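# Carry tube carrier TC from nest N1 to nest N2

## Task

Transfer the tube carrier TC out of the transfer nest N1 and set it flat in the raised nest N2, sitting within N2's locators, oriented so TC's well A1 is at the N2 corner labelled A1. At the end every vial in TC must still be upright in its own well, otherwise the task is failed. The vial rack R1 and its vials must be left exactly as they were, and the forceps T1 must remain in their holder H1. Anything that stays in place only because the robot is holding it does not count. Finish by releasing TC and moving the grippers away.

## Robot and tools

Robot and scene. Two arms, left_arm and right_arm, share one scene frame: origin on the table top midway between the arms, +x out over the table, +z up, left_arm toward +y. The names do not refer to image sides. N1 sits between the arms; N2 is raised and on right_arm's side. A triangle on TC's top shows its A1 corner. H1 is loose on the table and must stay where it was and face the same way, so do not bump it. Occasionally something may tug a held part or nudge a loose object. Never let anything leave the table, and never let the arms collide or press on each other.

Gripper. Fingers extend along the gripper's own +z and close along its y. The reported end_effector_position is the point between the pads, just under 1 cm behind the tips. Printed hand positions can be off, more so at long reach. Joint limits (rad, base to gripper): waist -2.618 to 3.054, shoulder 0.000 to 3.142, elbow 0.000 to 3.142, wrist pitch -1.571 to 1.571, wrist yaw -1.571 to 1.571, wrist roll -2.094 to 2.094.

The 14-number row. Every motion argument is a single list of 14 numbers covering both arms, even when one arm stays still: dx, dy, dz, rx, ry, rz, opening for left_arm, then the same seven for right_arm. Each number lies in [-1, 1]. The first six of each arm are an offset, not a pose: expressed in that gripper's own axes and measured from its pose in the most recent result that showed it (before any such result in the scene, and for the second or later call within one reply, from where the robot stands when the action begins). Scale: 1.0 equals 0.6 m of translation or 180 degrees of rotation; rx, ry, rz form one rotation vector. Opening is absolute: +1 fully open (0.087 m), -1 closed. All zeros is not a hold; it pulls the hand back to the reference pose. To keep an arm still, send the offset back to its wanted pose in a reply's first call, zeros afterwards, plus its desired opening.

execute_actions. Argument actions is a list with zero or one item; optional pictures (boolean). Empty list: just report state, with pictures. {"rows": [...], "steps": n}: up to 15 rows, n at most 15 (default 15), each step 1/30 s; each row is measured from the same reference pose, not from the previous row, and the last row repeats if rows run out. An action needs at least 9 steps. {"steps": n} alone is a wait of up to 300 steps counted from the last result, reply time included. A refused call sends nothing.

move. target: one 14-number row as above (offsets from the last shown pose). speed: m/s path top speed, 0.002 to 0.5, default 0.25; rotation capped at twice that in rad/s. Each gripper follows a straight line to its target, paths finishing together, lasting 0.5 to 10 s (cut off at 10 s). Openings are sent at the start. Paths ignore obstacles and the other arm; grippers lag, wander and may overshoot speed near full stretch. Faster contact and targets set deeper past contact press harder. The result adds a move: line with an ending (done, off_target, moving, held, fault) and limits (paced = pose clipped; held = some steps blocked, after which the arm may jump fast), plus each gripper's distance from its target. If one arm is named, the other finished fine. Pictures included.

wait. seconds, 0 to 10; nothing new is commanded.

zoom_image. camera: cam_head_left, cam_head_right, cam_left_wrist or cam_right_wrist (each 672x504); region [x0, y0, x1, y1] in pixels from top-left, at most 504 by 504.

Replying with no tool call ends everything.

Controller behaviour. Each step the commanded pose is clipped to 70 mm and 16 degrees from the measured pose; damped inverse kinematics favours position over orientation. Friction may leave the hand up to about 31 mm short, and smaller commands may not move it. Because offsets come from measured poses, repeating a small offset against something rigid does not push harder, but against something yielding it goes deeper. Long targets need several actions: check the result pose and send the remainder. Results arrive 9 steps before an action ends; those steps run during your next reply, and the simulation keeps running while you write. A Hand target line appears only when nothing is pending.

Result lines. State line: left_arm: … | right_arm: …, with end_effector_position (m) and end_effector_quat_wxyz. grip_measured is finger opening on the command scale (each readout may be off by about 1 mm, consistently); the last Joint positions value is opening in metres. To hold, command below grip_measured: about 0.02 below for a firm grip, less for lighter. Pads exert about 20 N max; closing fast can squeeze harder or even spring open. pose unreachable means the clearance check altered or blocked that arm's command; HELD marks steps where a row was not sent. FAULT lines mean an arm stopped. MOTOR HOT appears from 75 °C while carrying load; at 90 °C that arm halts 10 s (then that threshold is disabled 5 minutes), and at 100 °C the arm goes limp and drops. Avoid long holds, drops, slips, slams and hard pushes; release TC and withdraw at the end.

Each tool is called after "Request:" in YAML: its name, and indented under it one key for each argument.

## Session

Request:
execute_actions:
  actions: []

Scene clock: 0.00 s of 12600.00 s.
left_arm: end_effector_position=(+0.1944, +0.3229, +0.3153) grip_measured=+0.992 end_effector_quat_wxyz=(+0.586, +0.141, +0.745, +0.285) | right_arm: end_effector_position=(+0.2725, -0.3499, +0.1389) grip_measured=+0.983 end_effector_quat_wxyz=(+0.223, +0.402, +0.888, +0.008)
Joint positions: left_arm=[-0.855  0.757  0.944 -0.522 -1.095  0.339  0.087] | right_arm=[-0.138  1.468  1.244 -0.903  0.077  0.619  0.087]
Joint velocities: left_arm=[ 0.017 -0.012  0.002  0.007 -0.007 -0.022  0.   ] | right_arm=[-0.012 -0.007 -0.007  0.037 -0.037 -0.066  0.   ]
Hand target (left_arm): +0.194, +0.323, +0.315; +0.586, +0.141, +0.745, +0.285
Hand target (right_arm): +0.273, -0.350, +0.139; +0.223, +0.402, +0.888, +0.008

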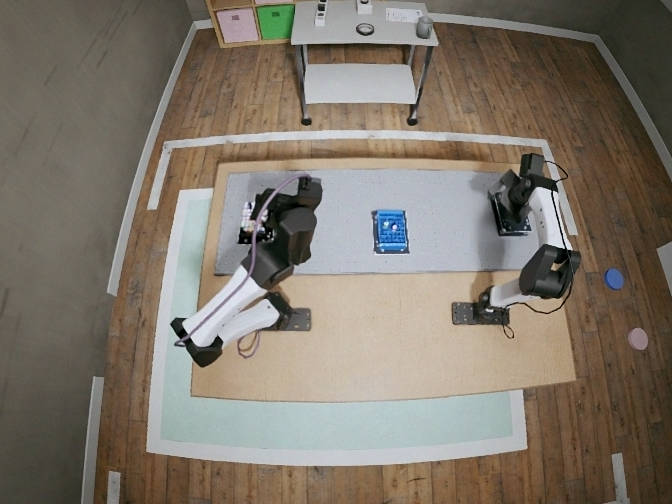

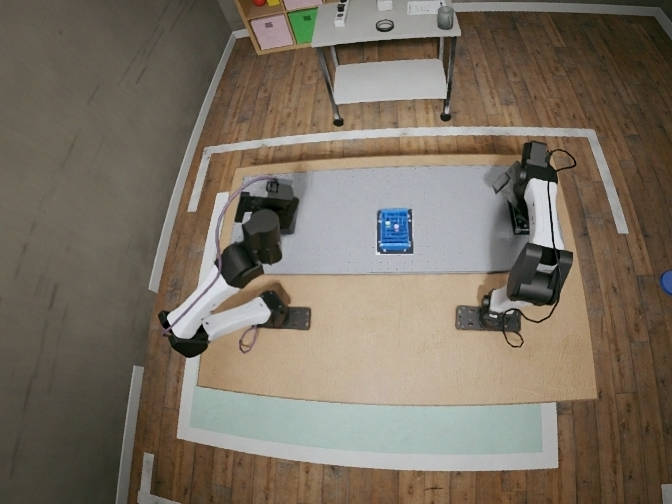

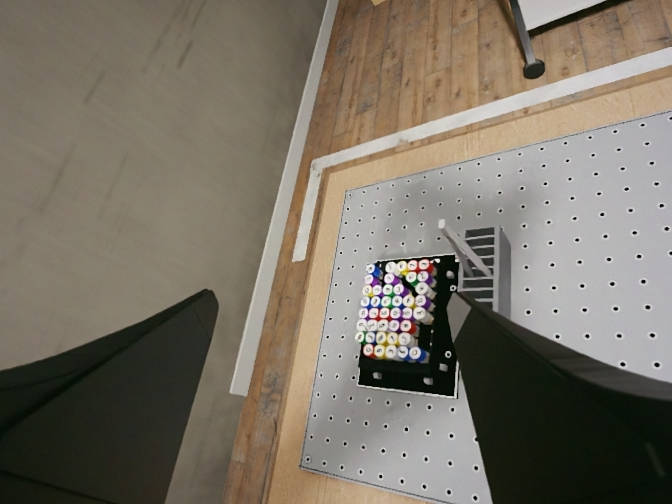

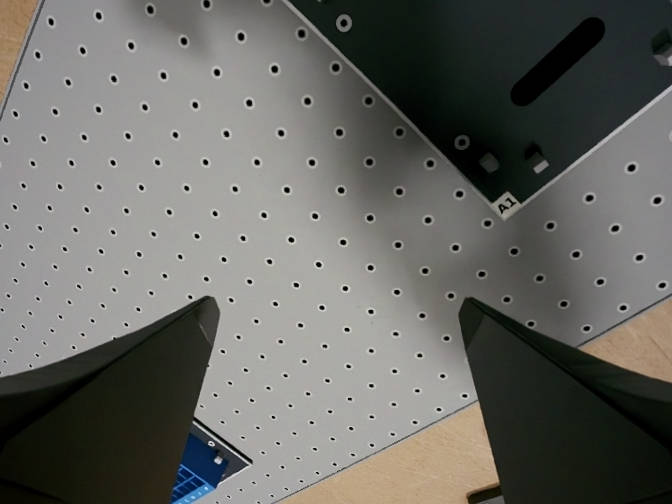

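Request:
zoom_image:
  camera: "cam_head_left"
  region: [350, 195, 430, 265]

Region (350, 195, 430, 265) of cam_head_left's 672x504 image, scaled by 6.300, with more detail than that image has; it fills the top 441 rows of this view, and the rest is white.

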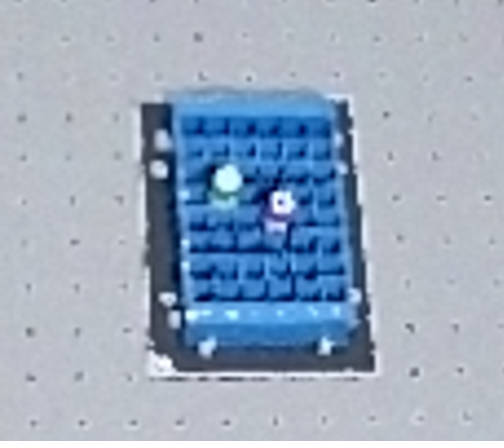

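Request:
move:
  target: [0,0,0,0,0,0,1,0.381,0.308,-0.212,0.005,0.147,-0.266,1]

Scene clock: 3.13 s of 12600.00 s.
left_arm: end_effector_position=(+0.1945, +0.3229, +0.3155) grip_measured=+0.992 end_effector_quat_wxyz=(+0.586, +0.141, +0.745, +0.284) | right_arm: end_effector_position=(+0.2240, -0.0410, +0.2037) grip_measured=+0.983 end_effector_quat_wxyz=(+0.069, +0.007, +0.996, +0.061)
Joint positions: left_arm=[-0.855  0.757  0.944 -0.521 -1.095  0.339  0.087] | right_arm=[ 0.751  1.958  2.112 -1.54  -0.008  0.69   0.087]
Joint velocities: left_arm=[-0.007  0.007 -0.012 -0.007  0.022  0.007  0.   ] | right_arm=[-0.007 -0.012 -0.022  0.007  0.081 -0.022  0.   ]
Hand target (left_arm): +0.194, +0.323, +0.315; +0.586, +0.141, +0.745, +0.285
Hand target (right_arm): +0.223, -0.039, +0.202; +0.060, +0.003, +0.996, +0.061
Off the commanded pose (left_arm): 0.000 m, 0 deg.
Off the commanded pose (right_arm): 0.005 m, 11 deg.
joint sent to its limit (right arm) — the command would take joint 4 (wrist pitch) past its lower limit, so that joint was sent only as far as its limit.
Kept back: nothing.
move: off_target (right_arm)

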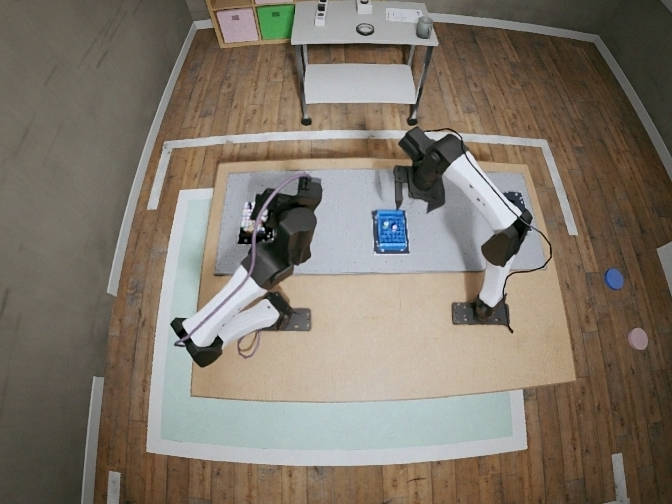

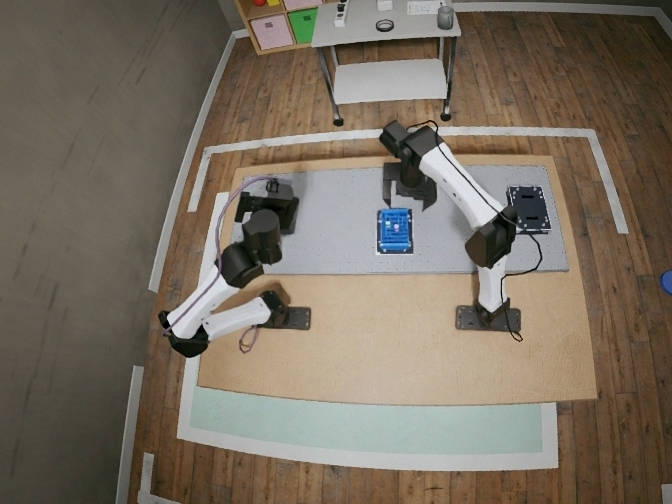

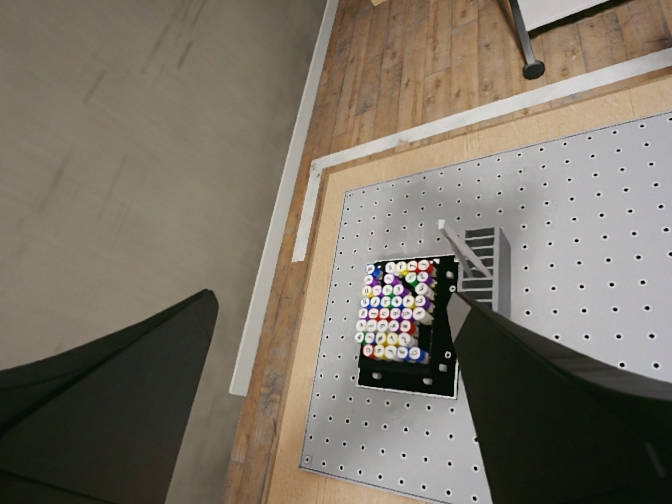

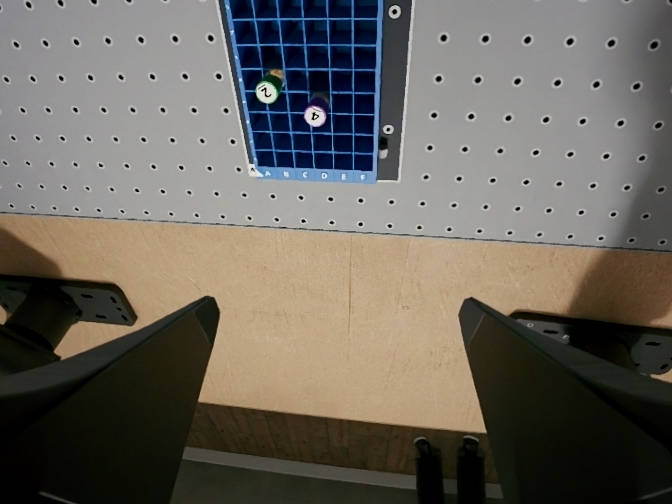

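Request:
move:
  target: [0,0,0,0,0,0,1,0.017,0.045,0.122,0.039,0.044,-0.004,1]

Scene clock: 4.57 s of 12600.00 s.
left_arm: end_effector_position=(+0.1946, +0.3228, +0.3157) grip_measured=+0.992 end_effector_quat_wxyz=(+0.587, +0.140, +0.745, +0.284) | right_arm: end_effector_position=(+0.2231, -0.0064, +0.1273) grip_measured=+0.983 end_effector_quat_wxyz=(-0.007, -0.001, +1.000, -0.001)
Joint positions: left_arm=[-0.855  0.757  0.944 -0.519 -1.095  0.339  0.087] | right_arm=[ 0.818  2.207  2.168 -1.543 -0.008  0.74   0.087]
Joint velocities: left_arm=[-0.007 -0.002 -0.012  0.051 -0.022  0.051  0.001] | right_arm=[-0.002 -0.012 -0.012 -0.066 -0.022  0.022 -0.001]
Hand target (left_arm): +0.195, +0.323, +0.316; +0.587, +0.141, +0.745, +0.284
Hand target (right_arm): +0.223, -0.005, +0.133; -0.001, +0.000, +1.000, +0.001
Off the commanded pose (left_arm): 0.000 m, 0 deg.
Off the commanded pose (right_arm): 0.007 m, 1 deg.
joint sent to its limit (right arm) — the command would take joint 4 (wrist pitch) past its lower limit, so that joint was sent only as far as its limit.
Kept back: nothing.
move: done

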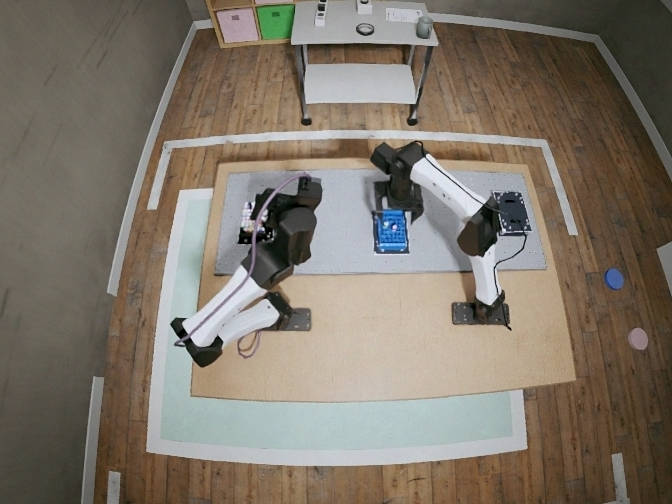

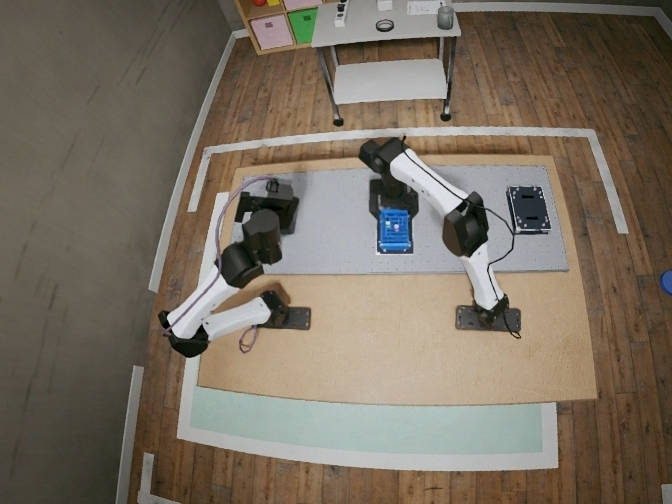

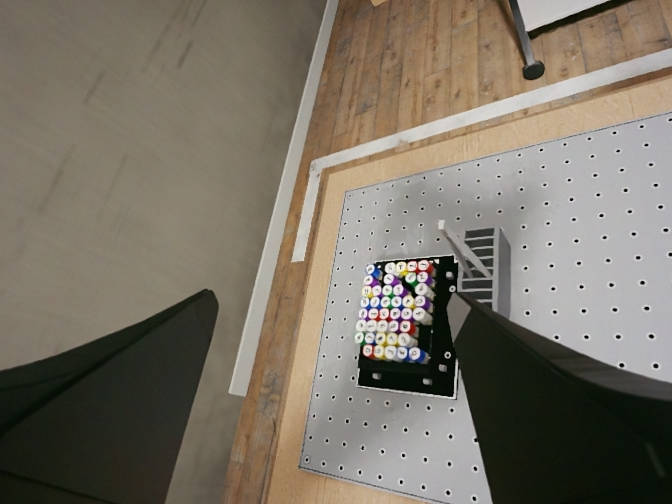

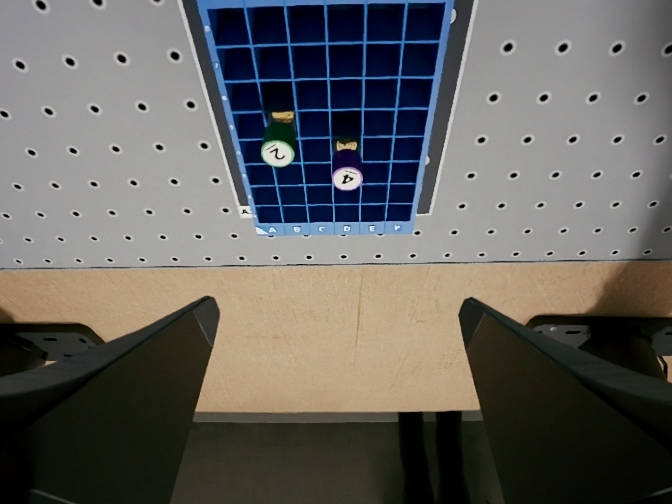

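Request:
move:
  target: [0,0,0,0,0,0,1,0,0.009,0.06,0,-0.004,0,1]
  speed: 0.1

Scene clock: 5.83 s of 12600.00 s.
left_arm: end_effector_position=(+0.1946, +0.3227, +0.3157) grip_measured=+0.992 end_effector_quat_wxyz=(+0.587, +0.140, +0.745, +0.284) | right_arm: end_effector_position=(+0.2236, -0.0024, +0.0890) grip_measured=+0.983 end_effector_quat_wxyz=(-0.009, -0.000, +1.000, -0.003)
Joint positions: left_arm=[-0.855  0.757  0.944 -0.519 -1.095  0.339  0.087] | right_arm=[ 0.824  2.207  2.014 -1.396 -0.008  0.748  0.087]
Joint velocities: left_arm=[-0.007 -0.012  0.002  0.022  0.007  0.007  0.   ] | right_arm=[ 0.002 -0.007 -0.022  0.11   0.007 -0.037  0.001]
Hand target (left_arm): +0.195, +0.323, +0.316; +0.587, +0.140, +0.745, +0.284
Hand target (right_arm): +0.222, -0.001, +0.091; -0.001, -0.001, +1.000, -0.001
Off the commanded pose (left_arm): 0.000 m, 0 deg.
Off the commanded pose (right_arm): 0.003 m, 1 deg.
Kept back: nothing.
move: done

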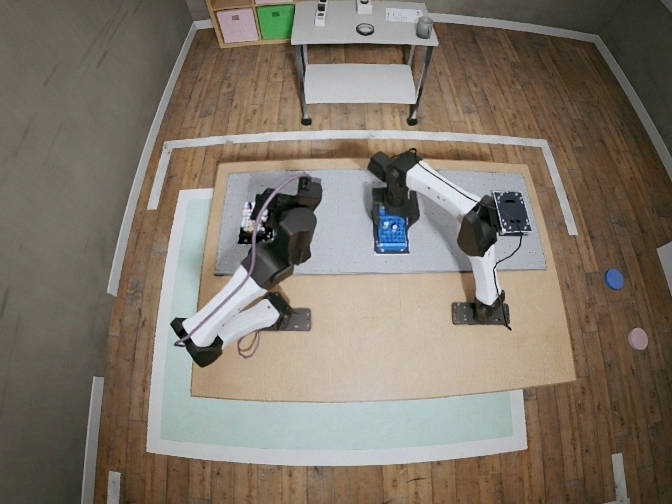

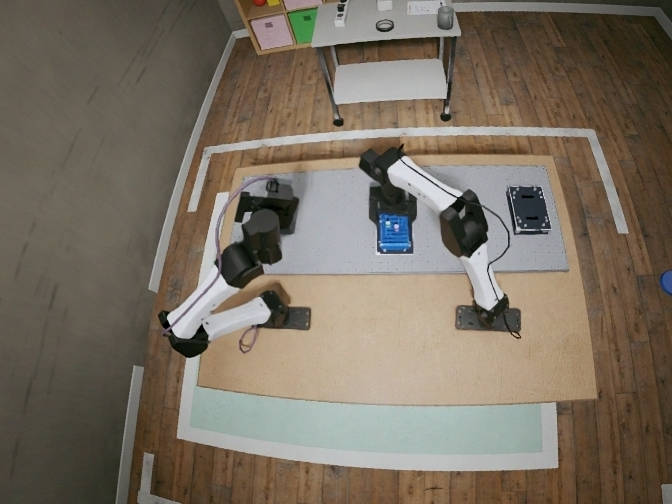

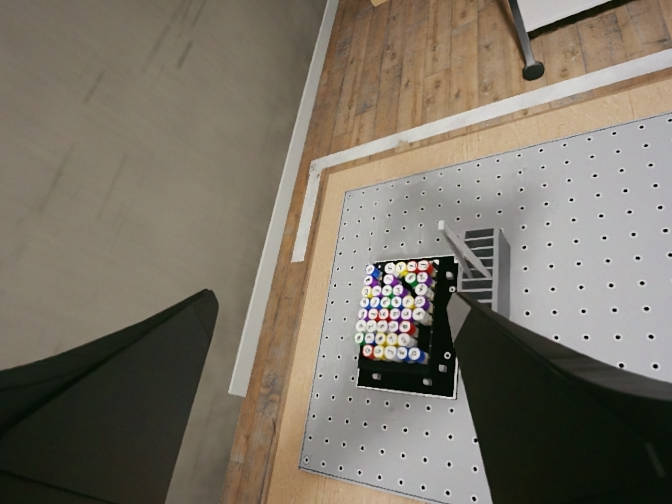

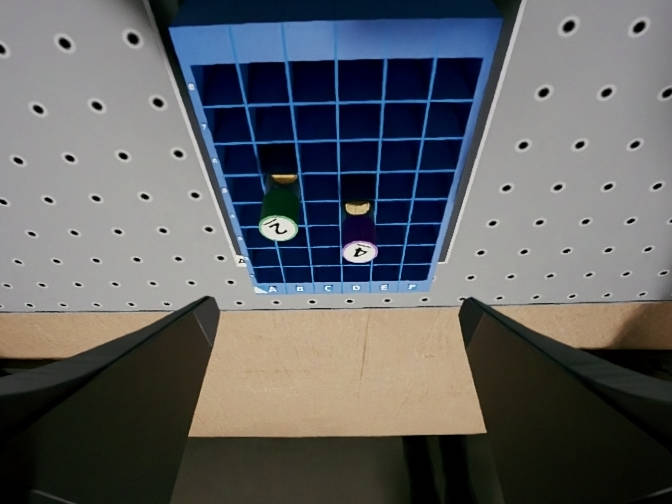

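Request:
move:
  target: [0,0,0,0,0,0,1,0,0.002,0.04,0,-0.006,-0.008,1]
  speed: 0.05

Scene clock: 7.10 s of 12600.00 s.
left_arm: end_effector_position=(+0.1947, +0.3227, +0.3159) grip_measured=+0.992 end_effector_quat_wxyz=(+0.587, +0.140, +0.745, +0.284) | right_arm: end_effector_position=(+0.2249, -0.0025, +0.0657) grip_measured=+0.983 end_effector_quat_wxyz=(-0.007, -0.005, +1.000, -0.003)
Joint positions: left_arm=[-0.855  0.757  0.944 -0.518 -1.095  0.339  0.087] | right_arm=[ 0.824  2.207  1.923 -1.3   -0.004  0.739  0.087]
Joint velocities: left_arm=[-0.027  0.002 -0.022  0.022  0.022 -0.037 -0.001] | right_arm=[-0.012  0.002 -0.002 -0.066 -0.007  0.007 -0.001]
Hand target (left_arm): +0.195, +0.323, +0.316; +0.587, +0.140, +0.745, +0.284
Hand target (right_arm): +0.223, -0.002, +0.065; -0.000, -0.013, +1.000, -0.003
Off the commanded pose (left_arm): 0.000 m, 0 deg.
Off the commanded pose (right_arm): 0.002 m, 1 deg.
Kept back: nothing.
move: done

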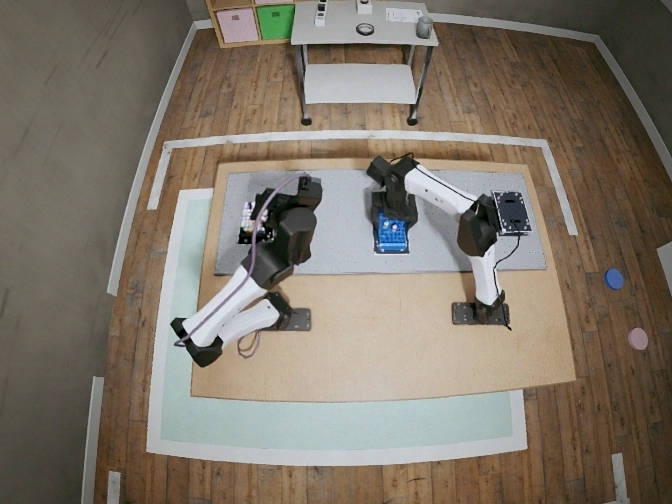

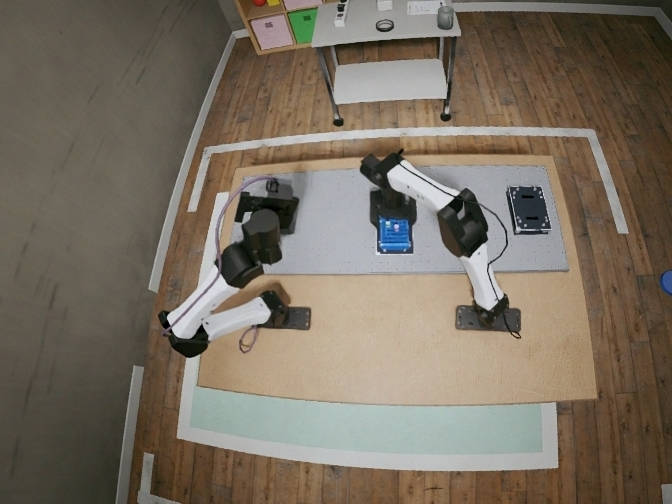

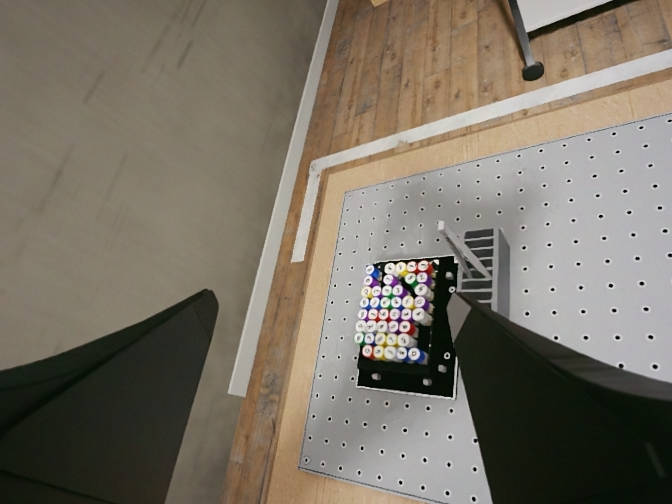

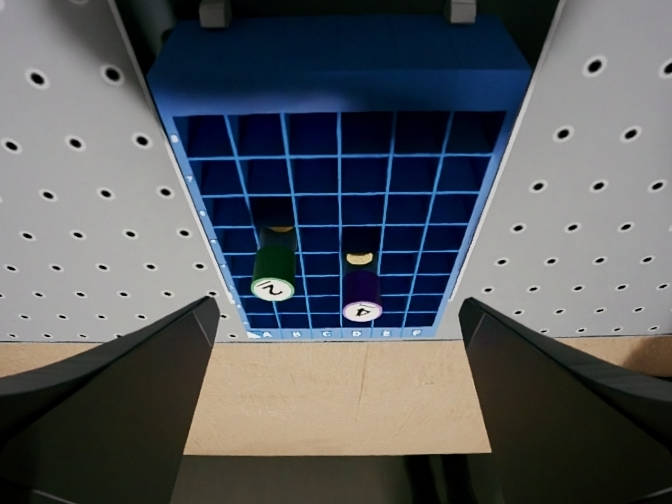

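Request:
move:
  target: [0,0,0,0,0,0,1,0.012,0,0.027,0,-0.004,-0.004,1]
  speed: 0.03

Request:
zoom_image:
  camera: "cam_head_right"
  region: [350, 180, 440, 265]

Scene clock: 8.23 s of 12600.00 s.
left_arm: end_effector_position=(+0.1947, +0.3226, +0.3160) grip_measured=+0.992 end_effector_quat_wxyz=(+0.588, +0.139, +0.745, +0.283) | right_arm: end_effector_position=(+0.2181, -0.0037, +0.0477) grip_measured=+0.983 end_effector_quat_wxyz=(-0.010, -0.009, +1.000, -0.006)
Joint positions: left_arm=[-0.855  0.757  0.944 -0.516 -1.095  0.339  0.087] | right_arm=[ 0.833  2.199  1.836 -1.23  -0.005  0.739  0.087]
Joint velocities: left_arm=[ 0.007 -0.012 -0.012 -0.051  0.007 -0.037 -0.   ] | right_arm=[-0.012  0.007  0.012 -0.007  0.007 -0.007  0.   ]
Hand target (left_arm): +0.195, +0.323, +0.316; +0.587, +0.140, +0.745, +0.284
Hand target (right_arm): +0.217, -0.003, +0.050; -0.000, -0.011, +1.000, -0.003
Off the commanded pose (left_arm): 0.000 m, 0 deg.
Off the commanded pose (right_arm): 0.002 m, 1 deg.
Kept back: nothing.
move: done

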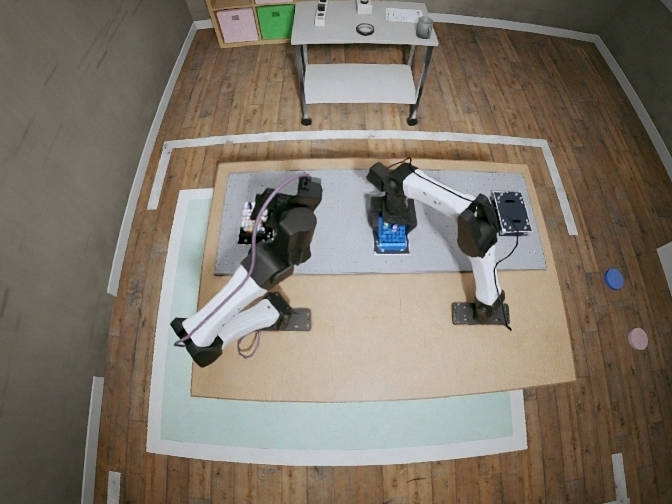

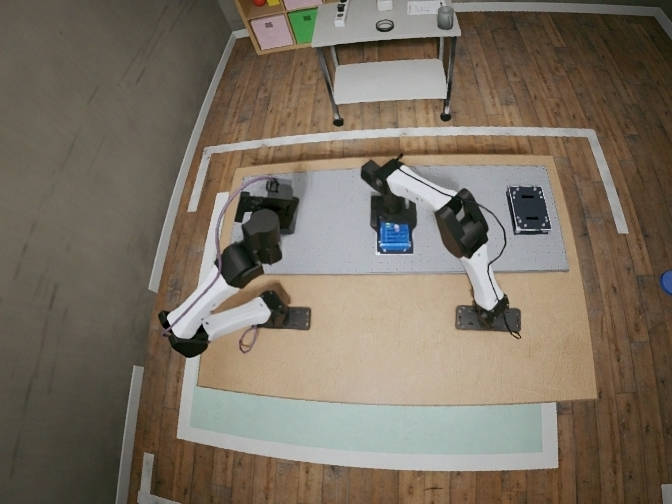

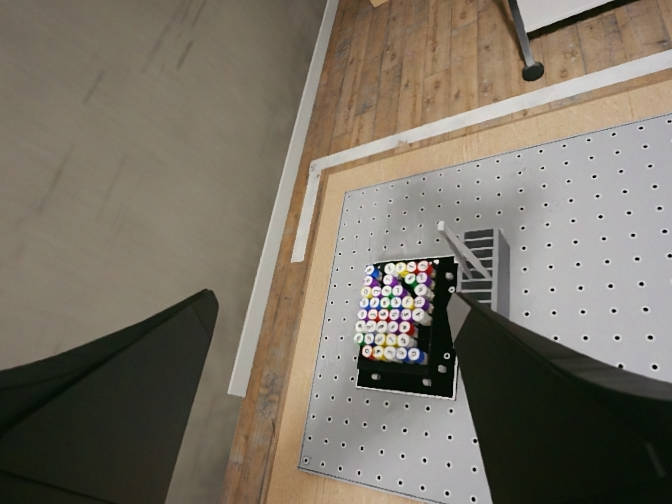

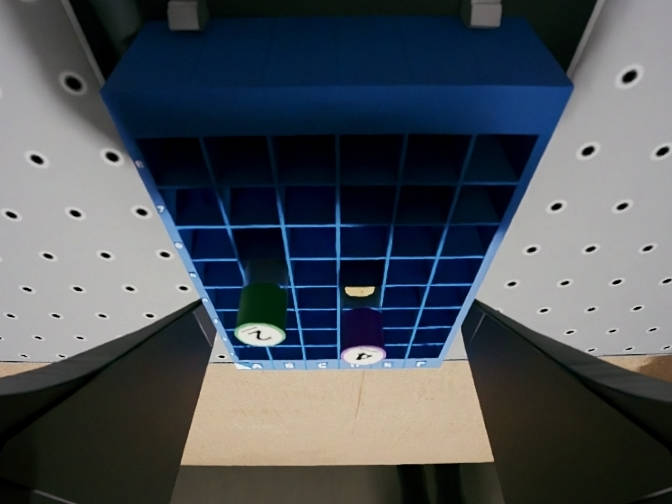

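Region (350, 180, 440, 265) of cam_head_right's 672x504 image, scaled by 5.600, with more detail than that image has.

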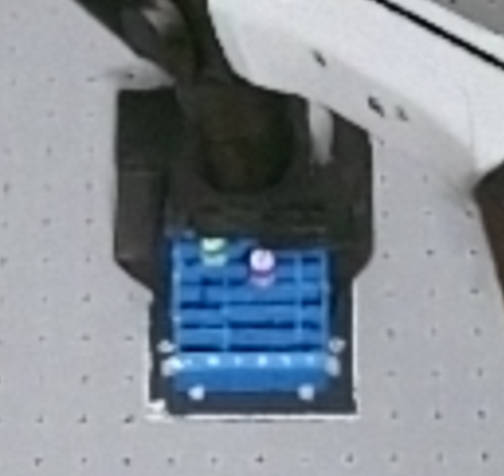

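Request:
move:
  target: [0,0,0,0,0,0,1,-0.012,0.002,0.018,-0.004,-0.006,0,1]
  speed: 0.03

Request:
move:
  target: [0,0,0,0,0,0,1,0,0,0,0,0,0,0.75]

Scene clock: 9.20 s of 12600.00 s.
left_arm: end_effector_position=(+0.1948, +0.3225, +0.3161) grip_measured=+0.992 end_effector_quat_wxyz=(+0.588, +0.139, +0.745, +0.283) | right_arm: end_effector_position=(+0.2202, -0.0019, +0.0444) grip_measured=+0.983 end_effector_quat_wxyz=(-0.005, -0.011, +1.000, -0.002)
Joint positions: left_arm=[-0.855  0.757  0.944 -0.516 -1.095  0.339  0.087] | right_arm=[ 0.833  2.199  1.825 -1.206 -0.004  0.736  0.087]
Joint velocities: left_arm=[ 0.012  0.002 -0.027 -0.022  0.095  0.007  0.001] | right_arm=[ 0.012 -0.007  0.017  0.037  0.022  0.007 -0.001]
Hand target (left_arm): +0.195, +0.323, +0.316; +0.588, +0.139, +0.745, +0.283
Hand target (right_arm): +0.225, -0.003, +0.037; -0.001, -0.009, +1.000, +0.000
Off the commanded pose (left_arm): 0.000 m, 0 deg.
Off the commanded pose (right_arm): 0.009 m, 1 deg.
Kept back: nothing.
move: done

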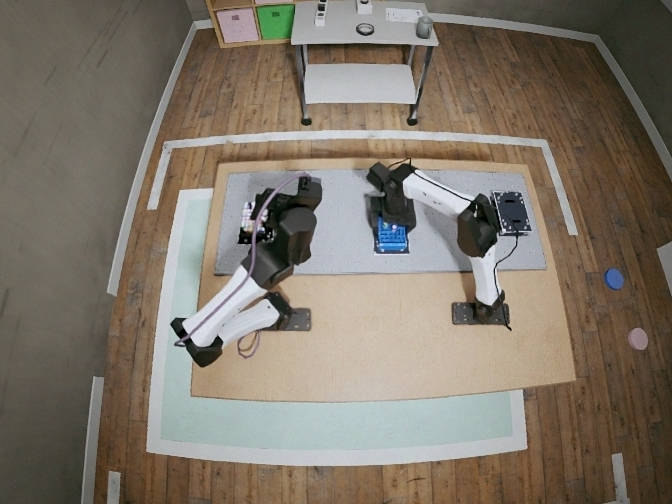

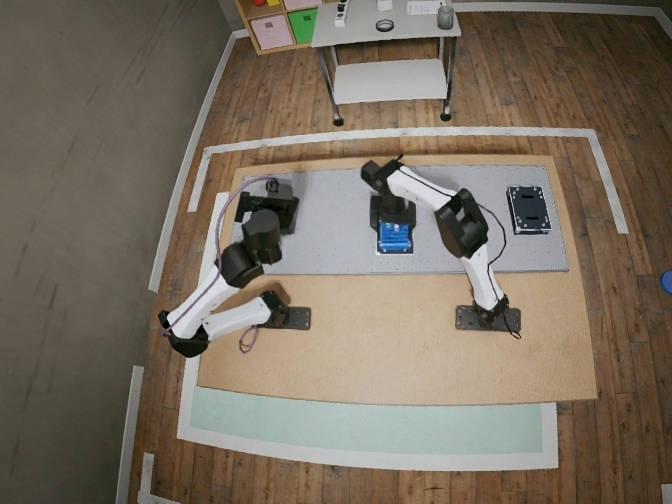

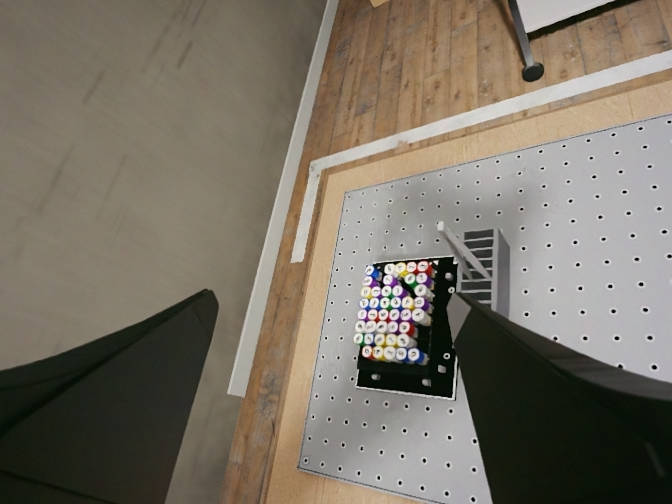

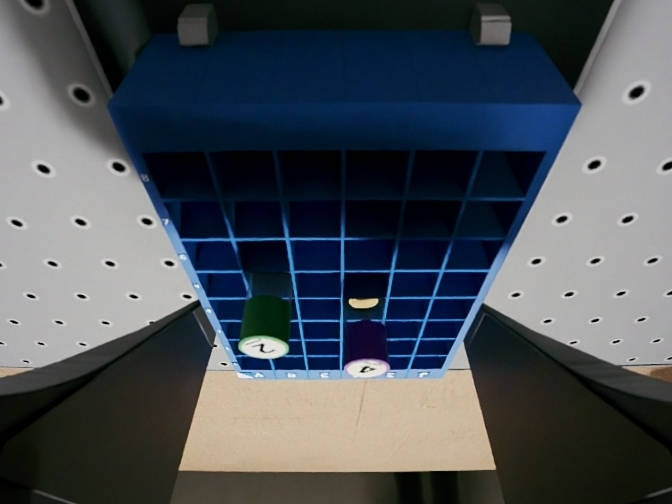

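Scene clock: 9.70 s of 12600.00 s.
left_arm: end_effector_position=(+0.1948, +0.3225, +0.3163) grip_measured=+0.992 end_effector_quat_wxyz=(+0.588, +0.139, +0.745, +0.283) | right_arm: end_effector_position=(+0.2197, -0.0031, +0.0445) grip_measured=+0.924 end_effector_quat_wxyz=(-0.006, -0.011, +1.000, -0.004)
Joint positions: left_arm=[-0.855  0.757  0.944 -0.515 -1.095  0.339  0.087] | right_arm=[ 0.833  2.199  1.825 -1.211 -0.001  0.736  0.084]
Joint velocities: left_arm=[-0.002 -0.012  0.007  0.022 -0.037 -0.066  0.001] | right_arm=[-0.002 -0.007  0.002 -0.066  0.007 -0.022 -0.001]
Hand target (left_arm): +0.195, +0.323, +0.316; +0.588, +0.139, +0.745, +0.283
Hand target (right_arm): +0.220, -0.002, +0.044; -0.005, -0.011, +1.000, -0.002
Off the commanded pose (left_arm): 0.000 m, 0 deg.
Off the commanded pose (right_arm): 0.001 m, 0 deg.
Kept back: nothing.
move: done

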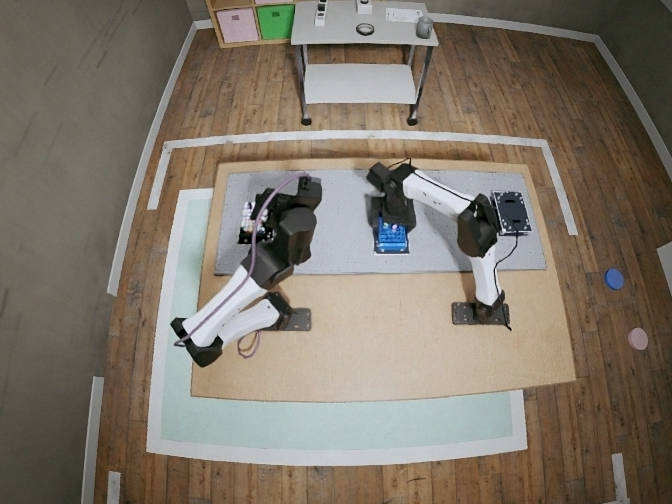

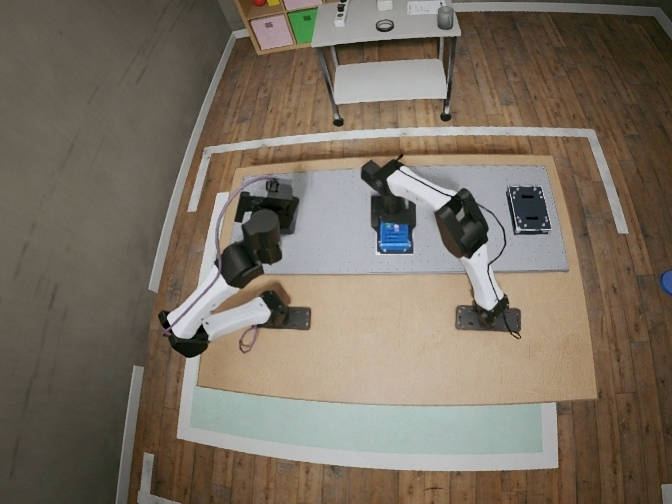

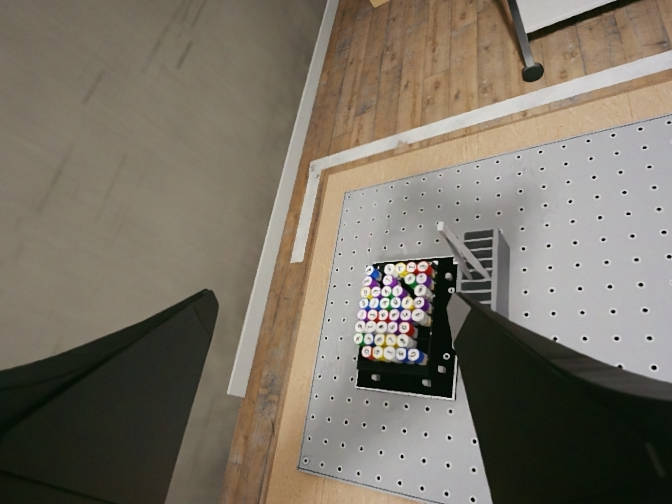

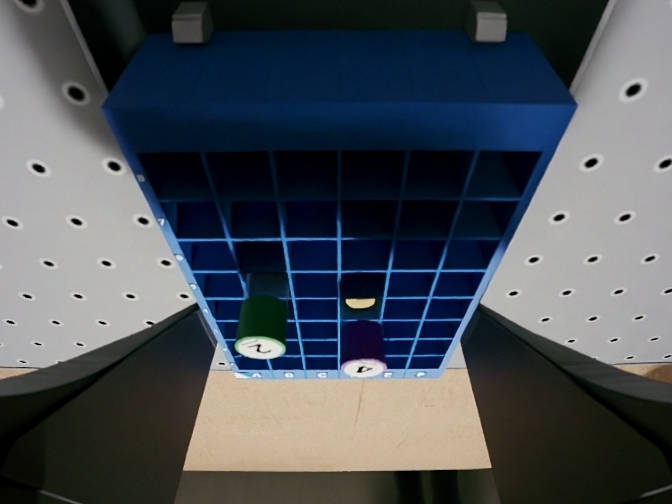

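Grip is shallow; go deeper.

Request:
move:
  target: [0,0,0,0,0,0,1,-0.012,0,0.03,0,0,0,1]
  speed: 0.03

Request:
move:
  target: [0,0,0,0,0,0,1,0,0,0,0,0,0,0.89]

Scene clock: 10.93 s of 12600.00 s.
left_arm: end_effector_position=(+0.1949, +0.3224, +0.3163) grip_measured=+0.992 end_effector_quat_wxyz=(+0.589, +0.139, +0.745, +0.283) | right_arm: end_effector_position=(+0.2233, -0.0019, +0.0441) grip_measured=+0.982 end_effector_quat_wxyz=(-0.000, -0.012, +1.000, +0.000)
Joint positions: left_arm=[-0.855  0.757  0.944 -0.514 -1.095  0.339  0.087] | right_arm=[ 0.829  2.199  1.825 -1.197 -0.001  0.731  0.087]
Joint velocities: left_arm=[ 0.012  0.007  0.012  0.007  0.007 -0.007  0.   ] | right_arm=[-0.017 -0.007  0.002 -0.007 -0.007  0.037  0.   ]
Hand target (left_arm): +0.195, +0.322, +0.316; +0.588, +0.139, +0.745, +0.283
Hand target (right_arm): +0.226, -0.004, +0.027; -0.006, -0.011, +1.000, -0.005
Off the commanded pose (left_arm): 0.000 m, 0 deg.
Off the commanded pose (right_arm): 0.018 m, 1 deg.
Kept back: nothing.
move: off_target (right_arm)

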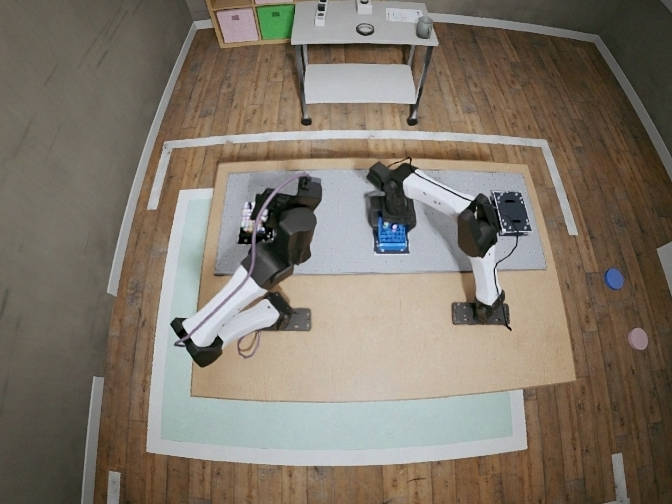

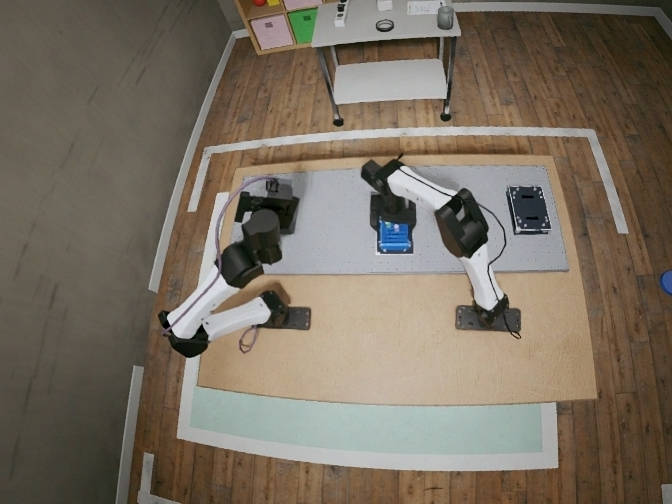

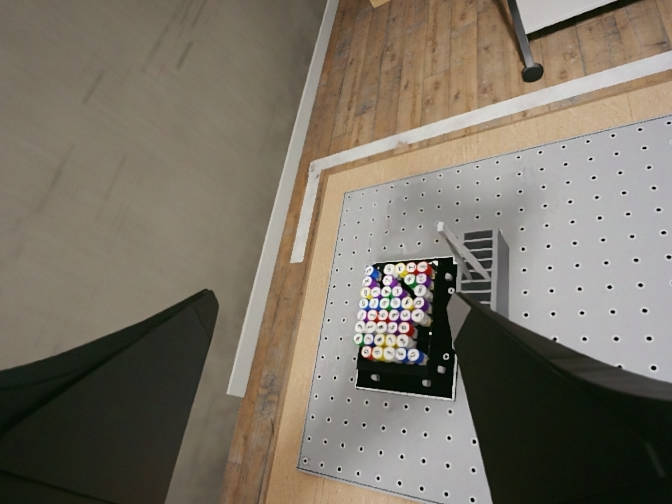

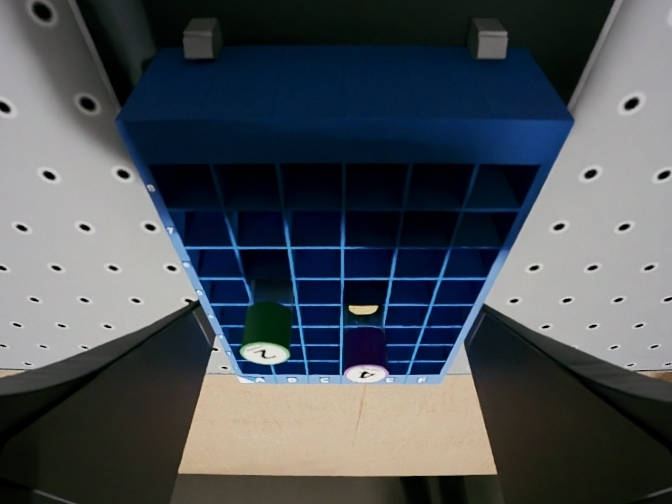

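Scene clock: 11.43 s of 12600.00 s.
left_arm: end_effector_position=(+0.1949, +0.3224, +0.3165) grip_measured=+0.992 end_effector_quat_wxyz=(+0.589, +0.138, +0.745, +0.283) | right_arm: end_effector_position=(+0.2231, -0.0028, +0.0441) grip_measured=+0.925 end_effector_quat_wxyz=(-0.001, -0.012, +1.000, -0.002)
Joint positions: left_arm=[-0.855  0.757  0.944 -0.513 -1.095  0.339  0.087] | right_arm=[ 0.829  2.199  1.825 -1.2    0.002  0.73   0.084]
Joint velocities: left_arm=[-0.007 -0.012  0.002 -0.037  0.037 -0.007  0.   ] | right_arm=[-0.007 -0.017 -0.017  0.095  0.007 -0.095 -0.001]
Hand target (left_arm): +0.195, +0.322, +0.316; +0.589, +0.138, +0.745, +0.283
Hand target (right_arm): +0.223, -0.002, +0.044; -0.001, -0.012, +1.000, +0.001
Off the commanded pose (left_arm): 0.000 m, 0 deg.
Off the commanded pose (right_arm): 0.001 m, 0 deg.
Kept back: nothing.
move: done

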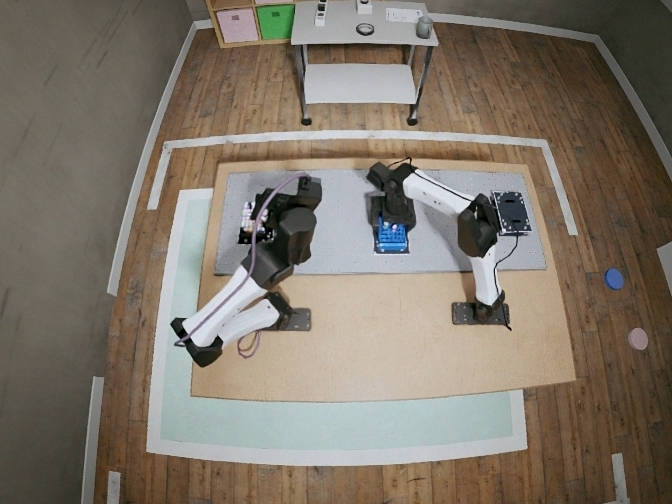

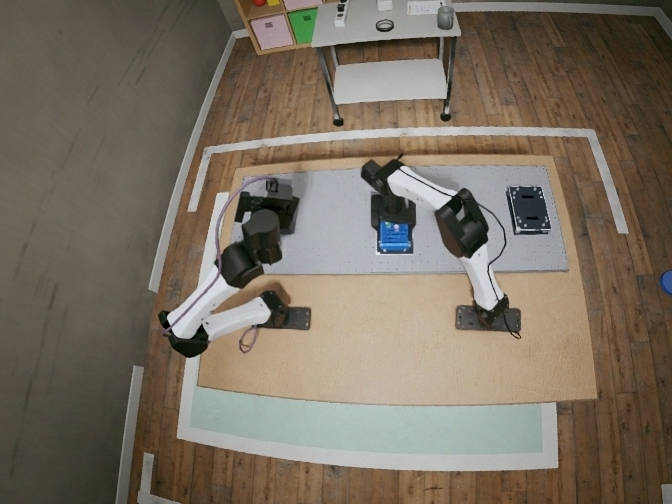

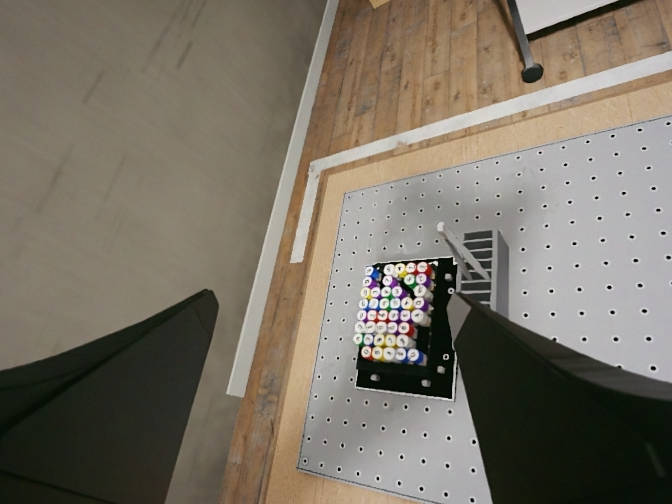

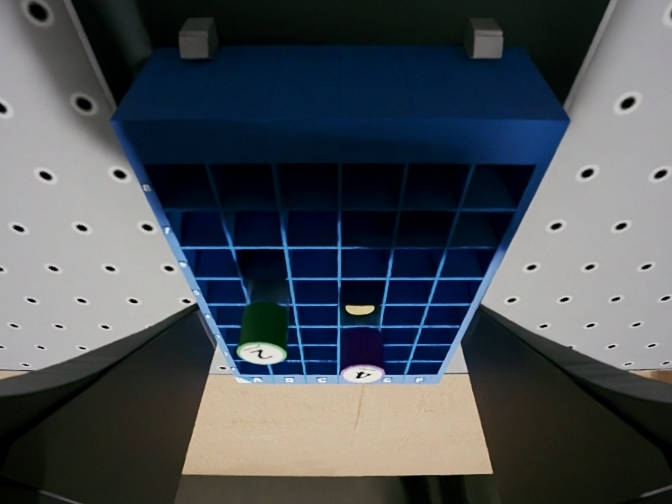

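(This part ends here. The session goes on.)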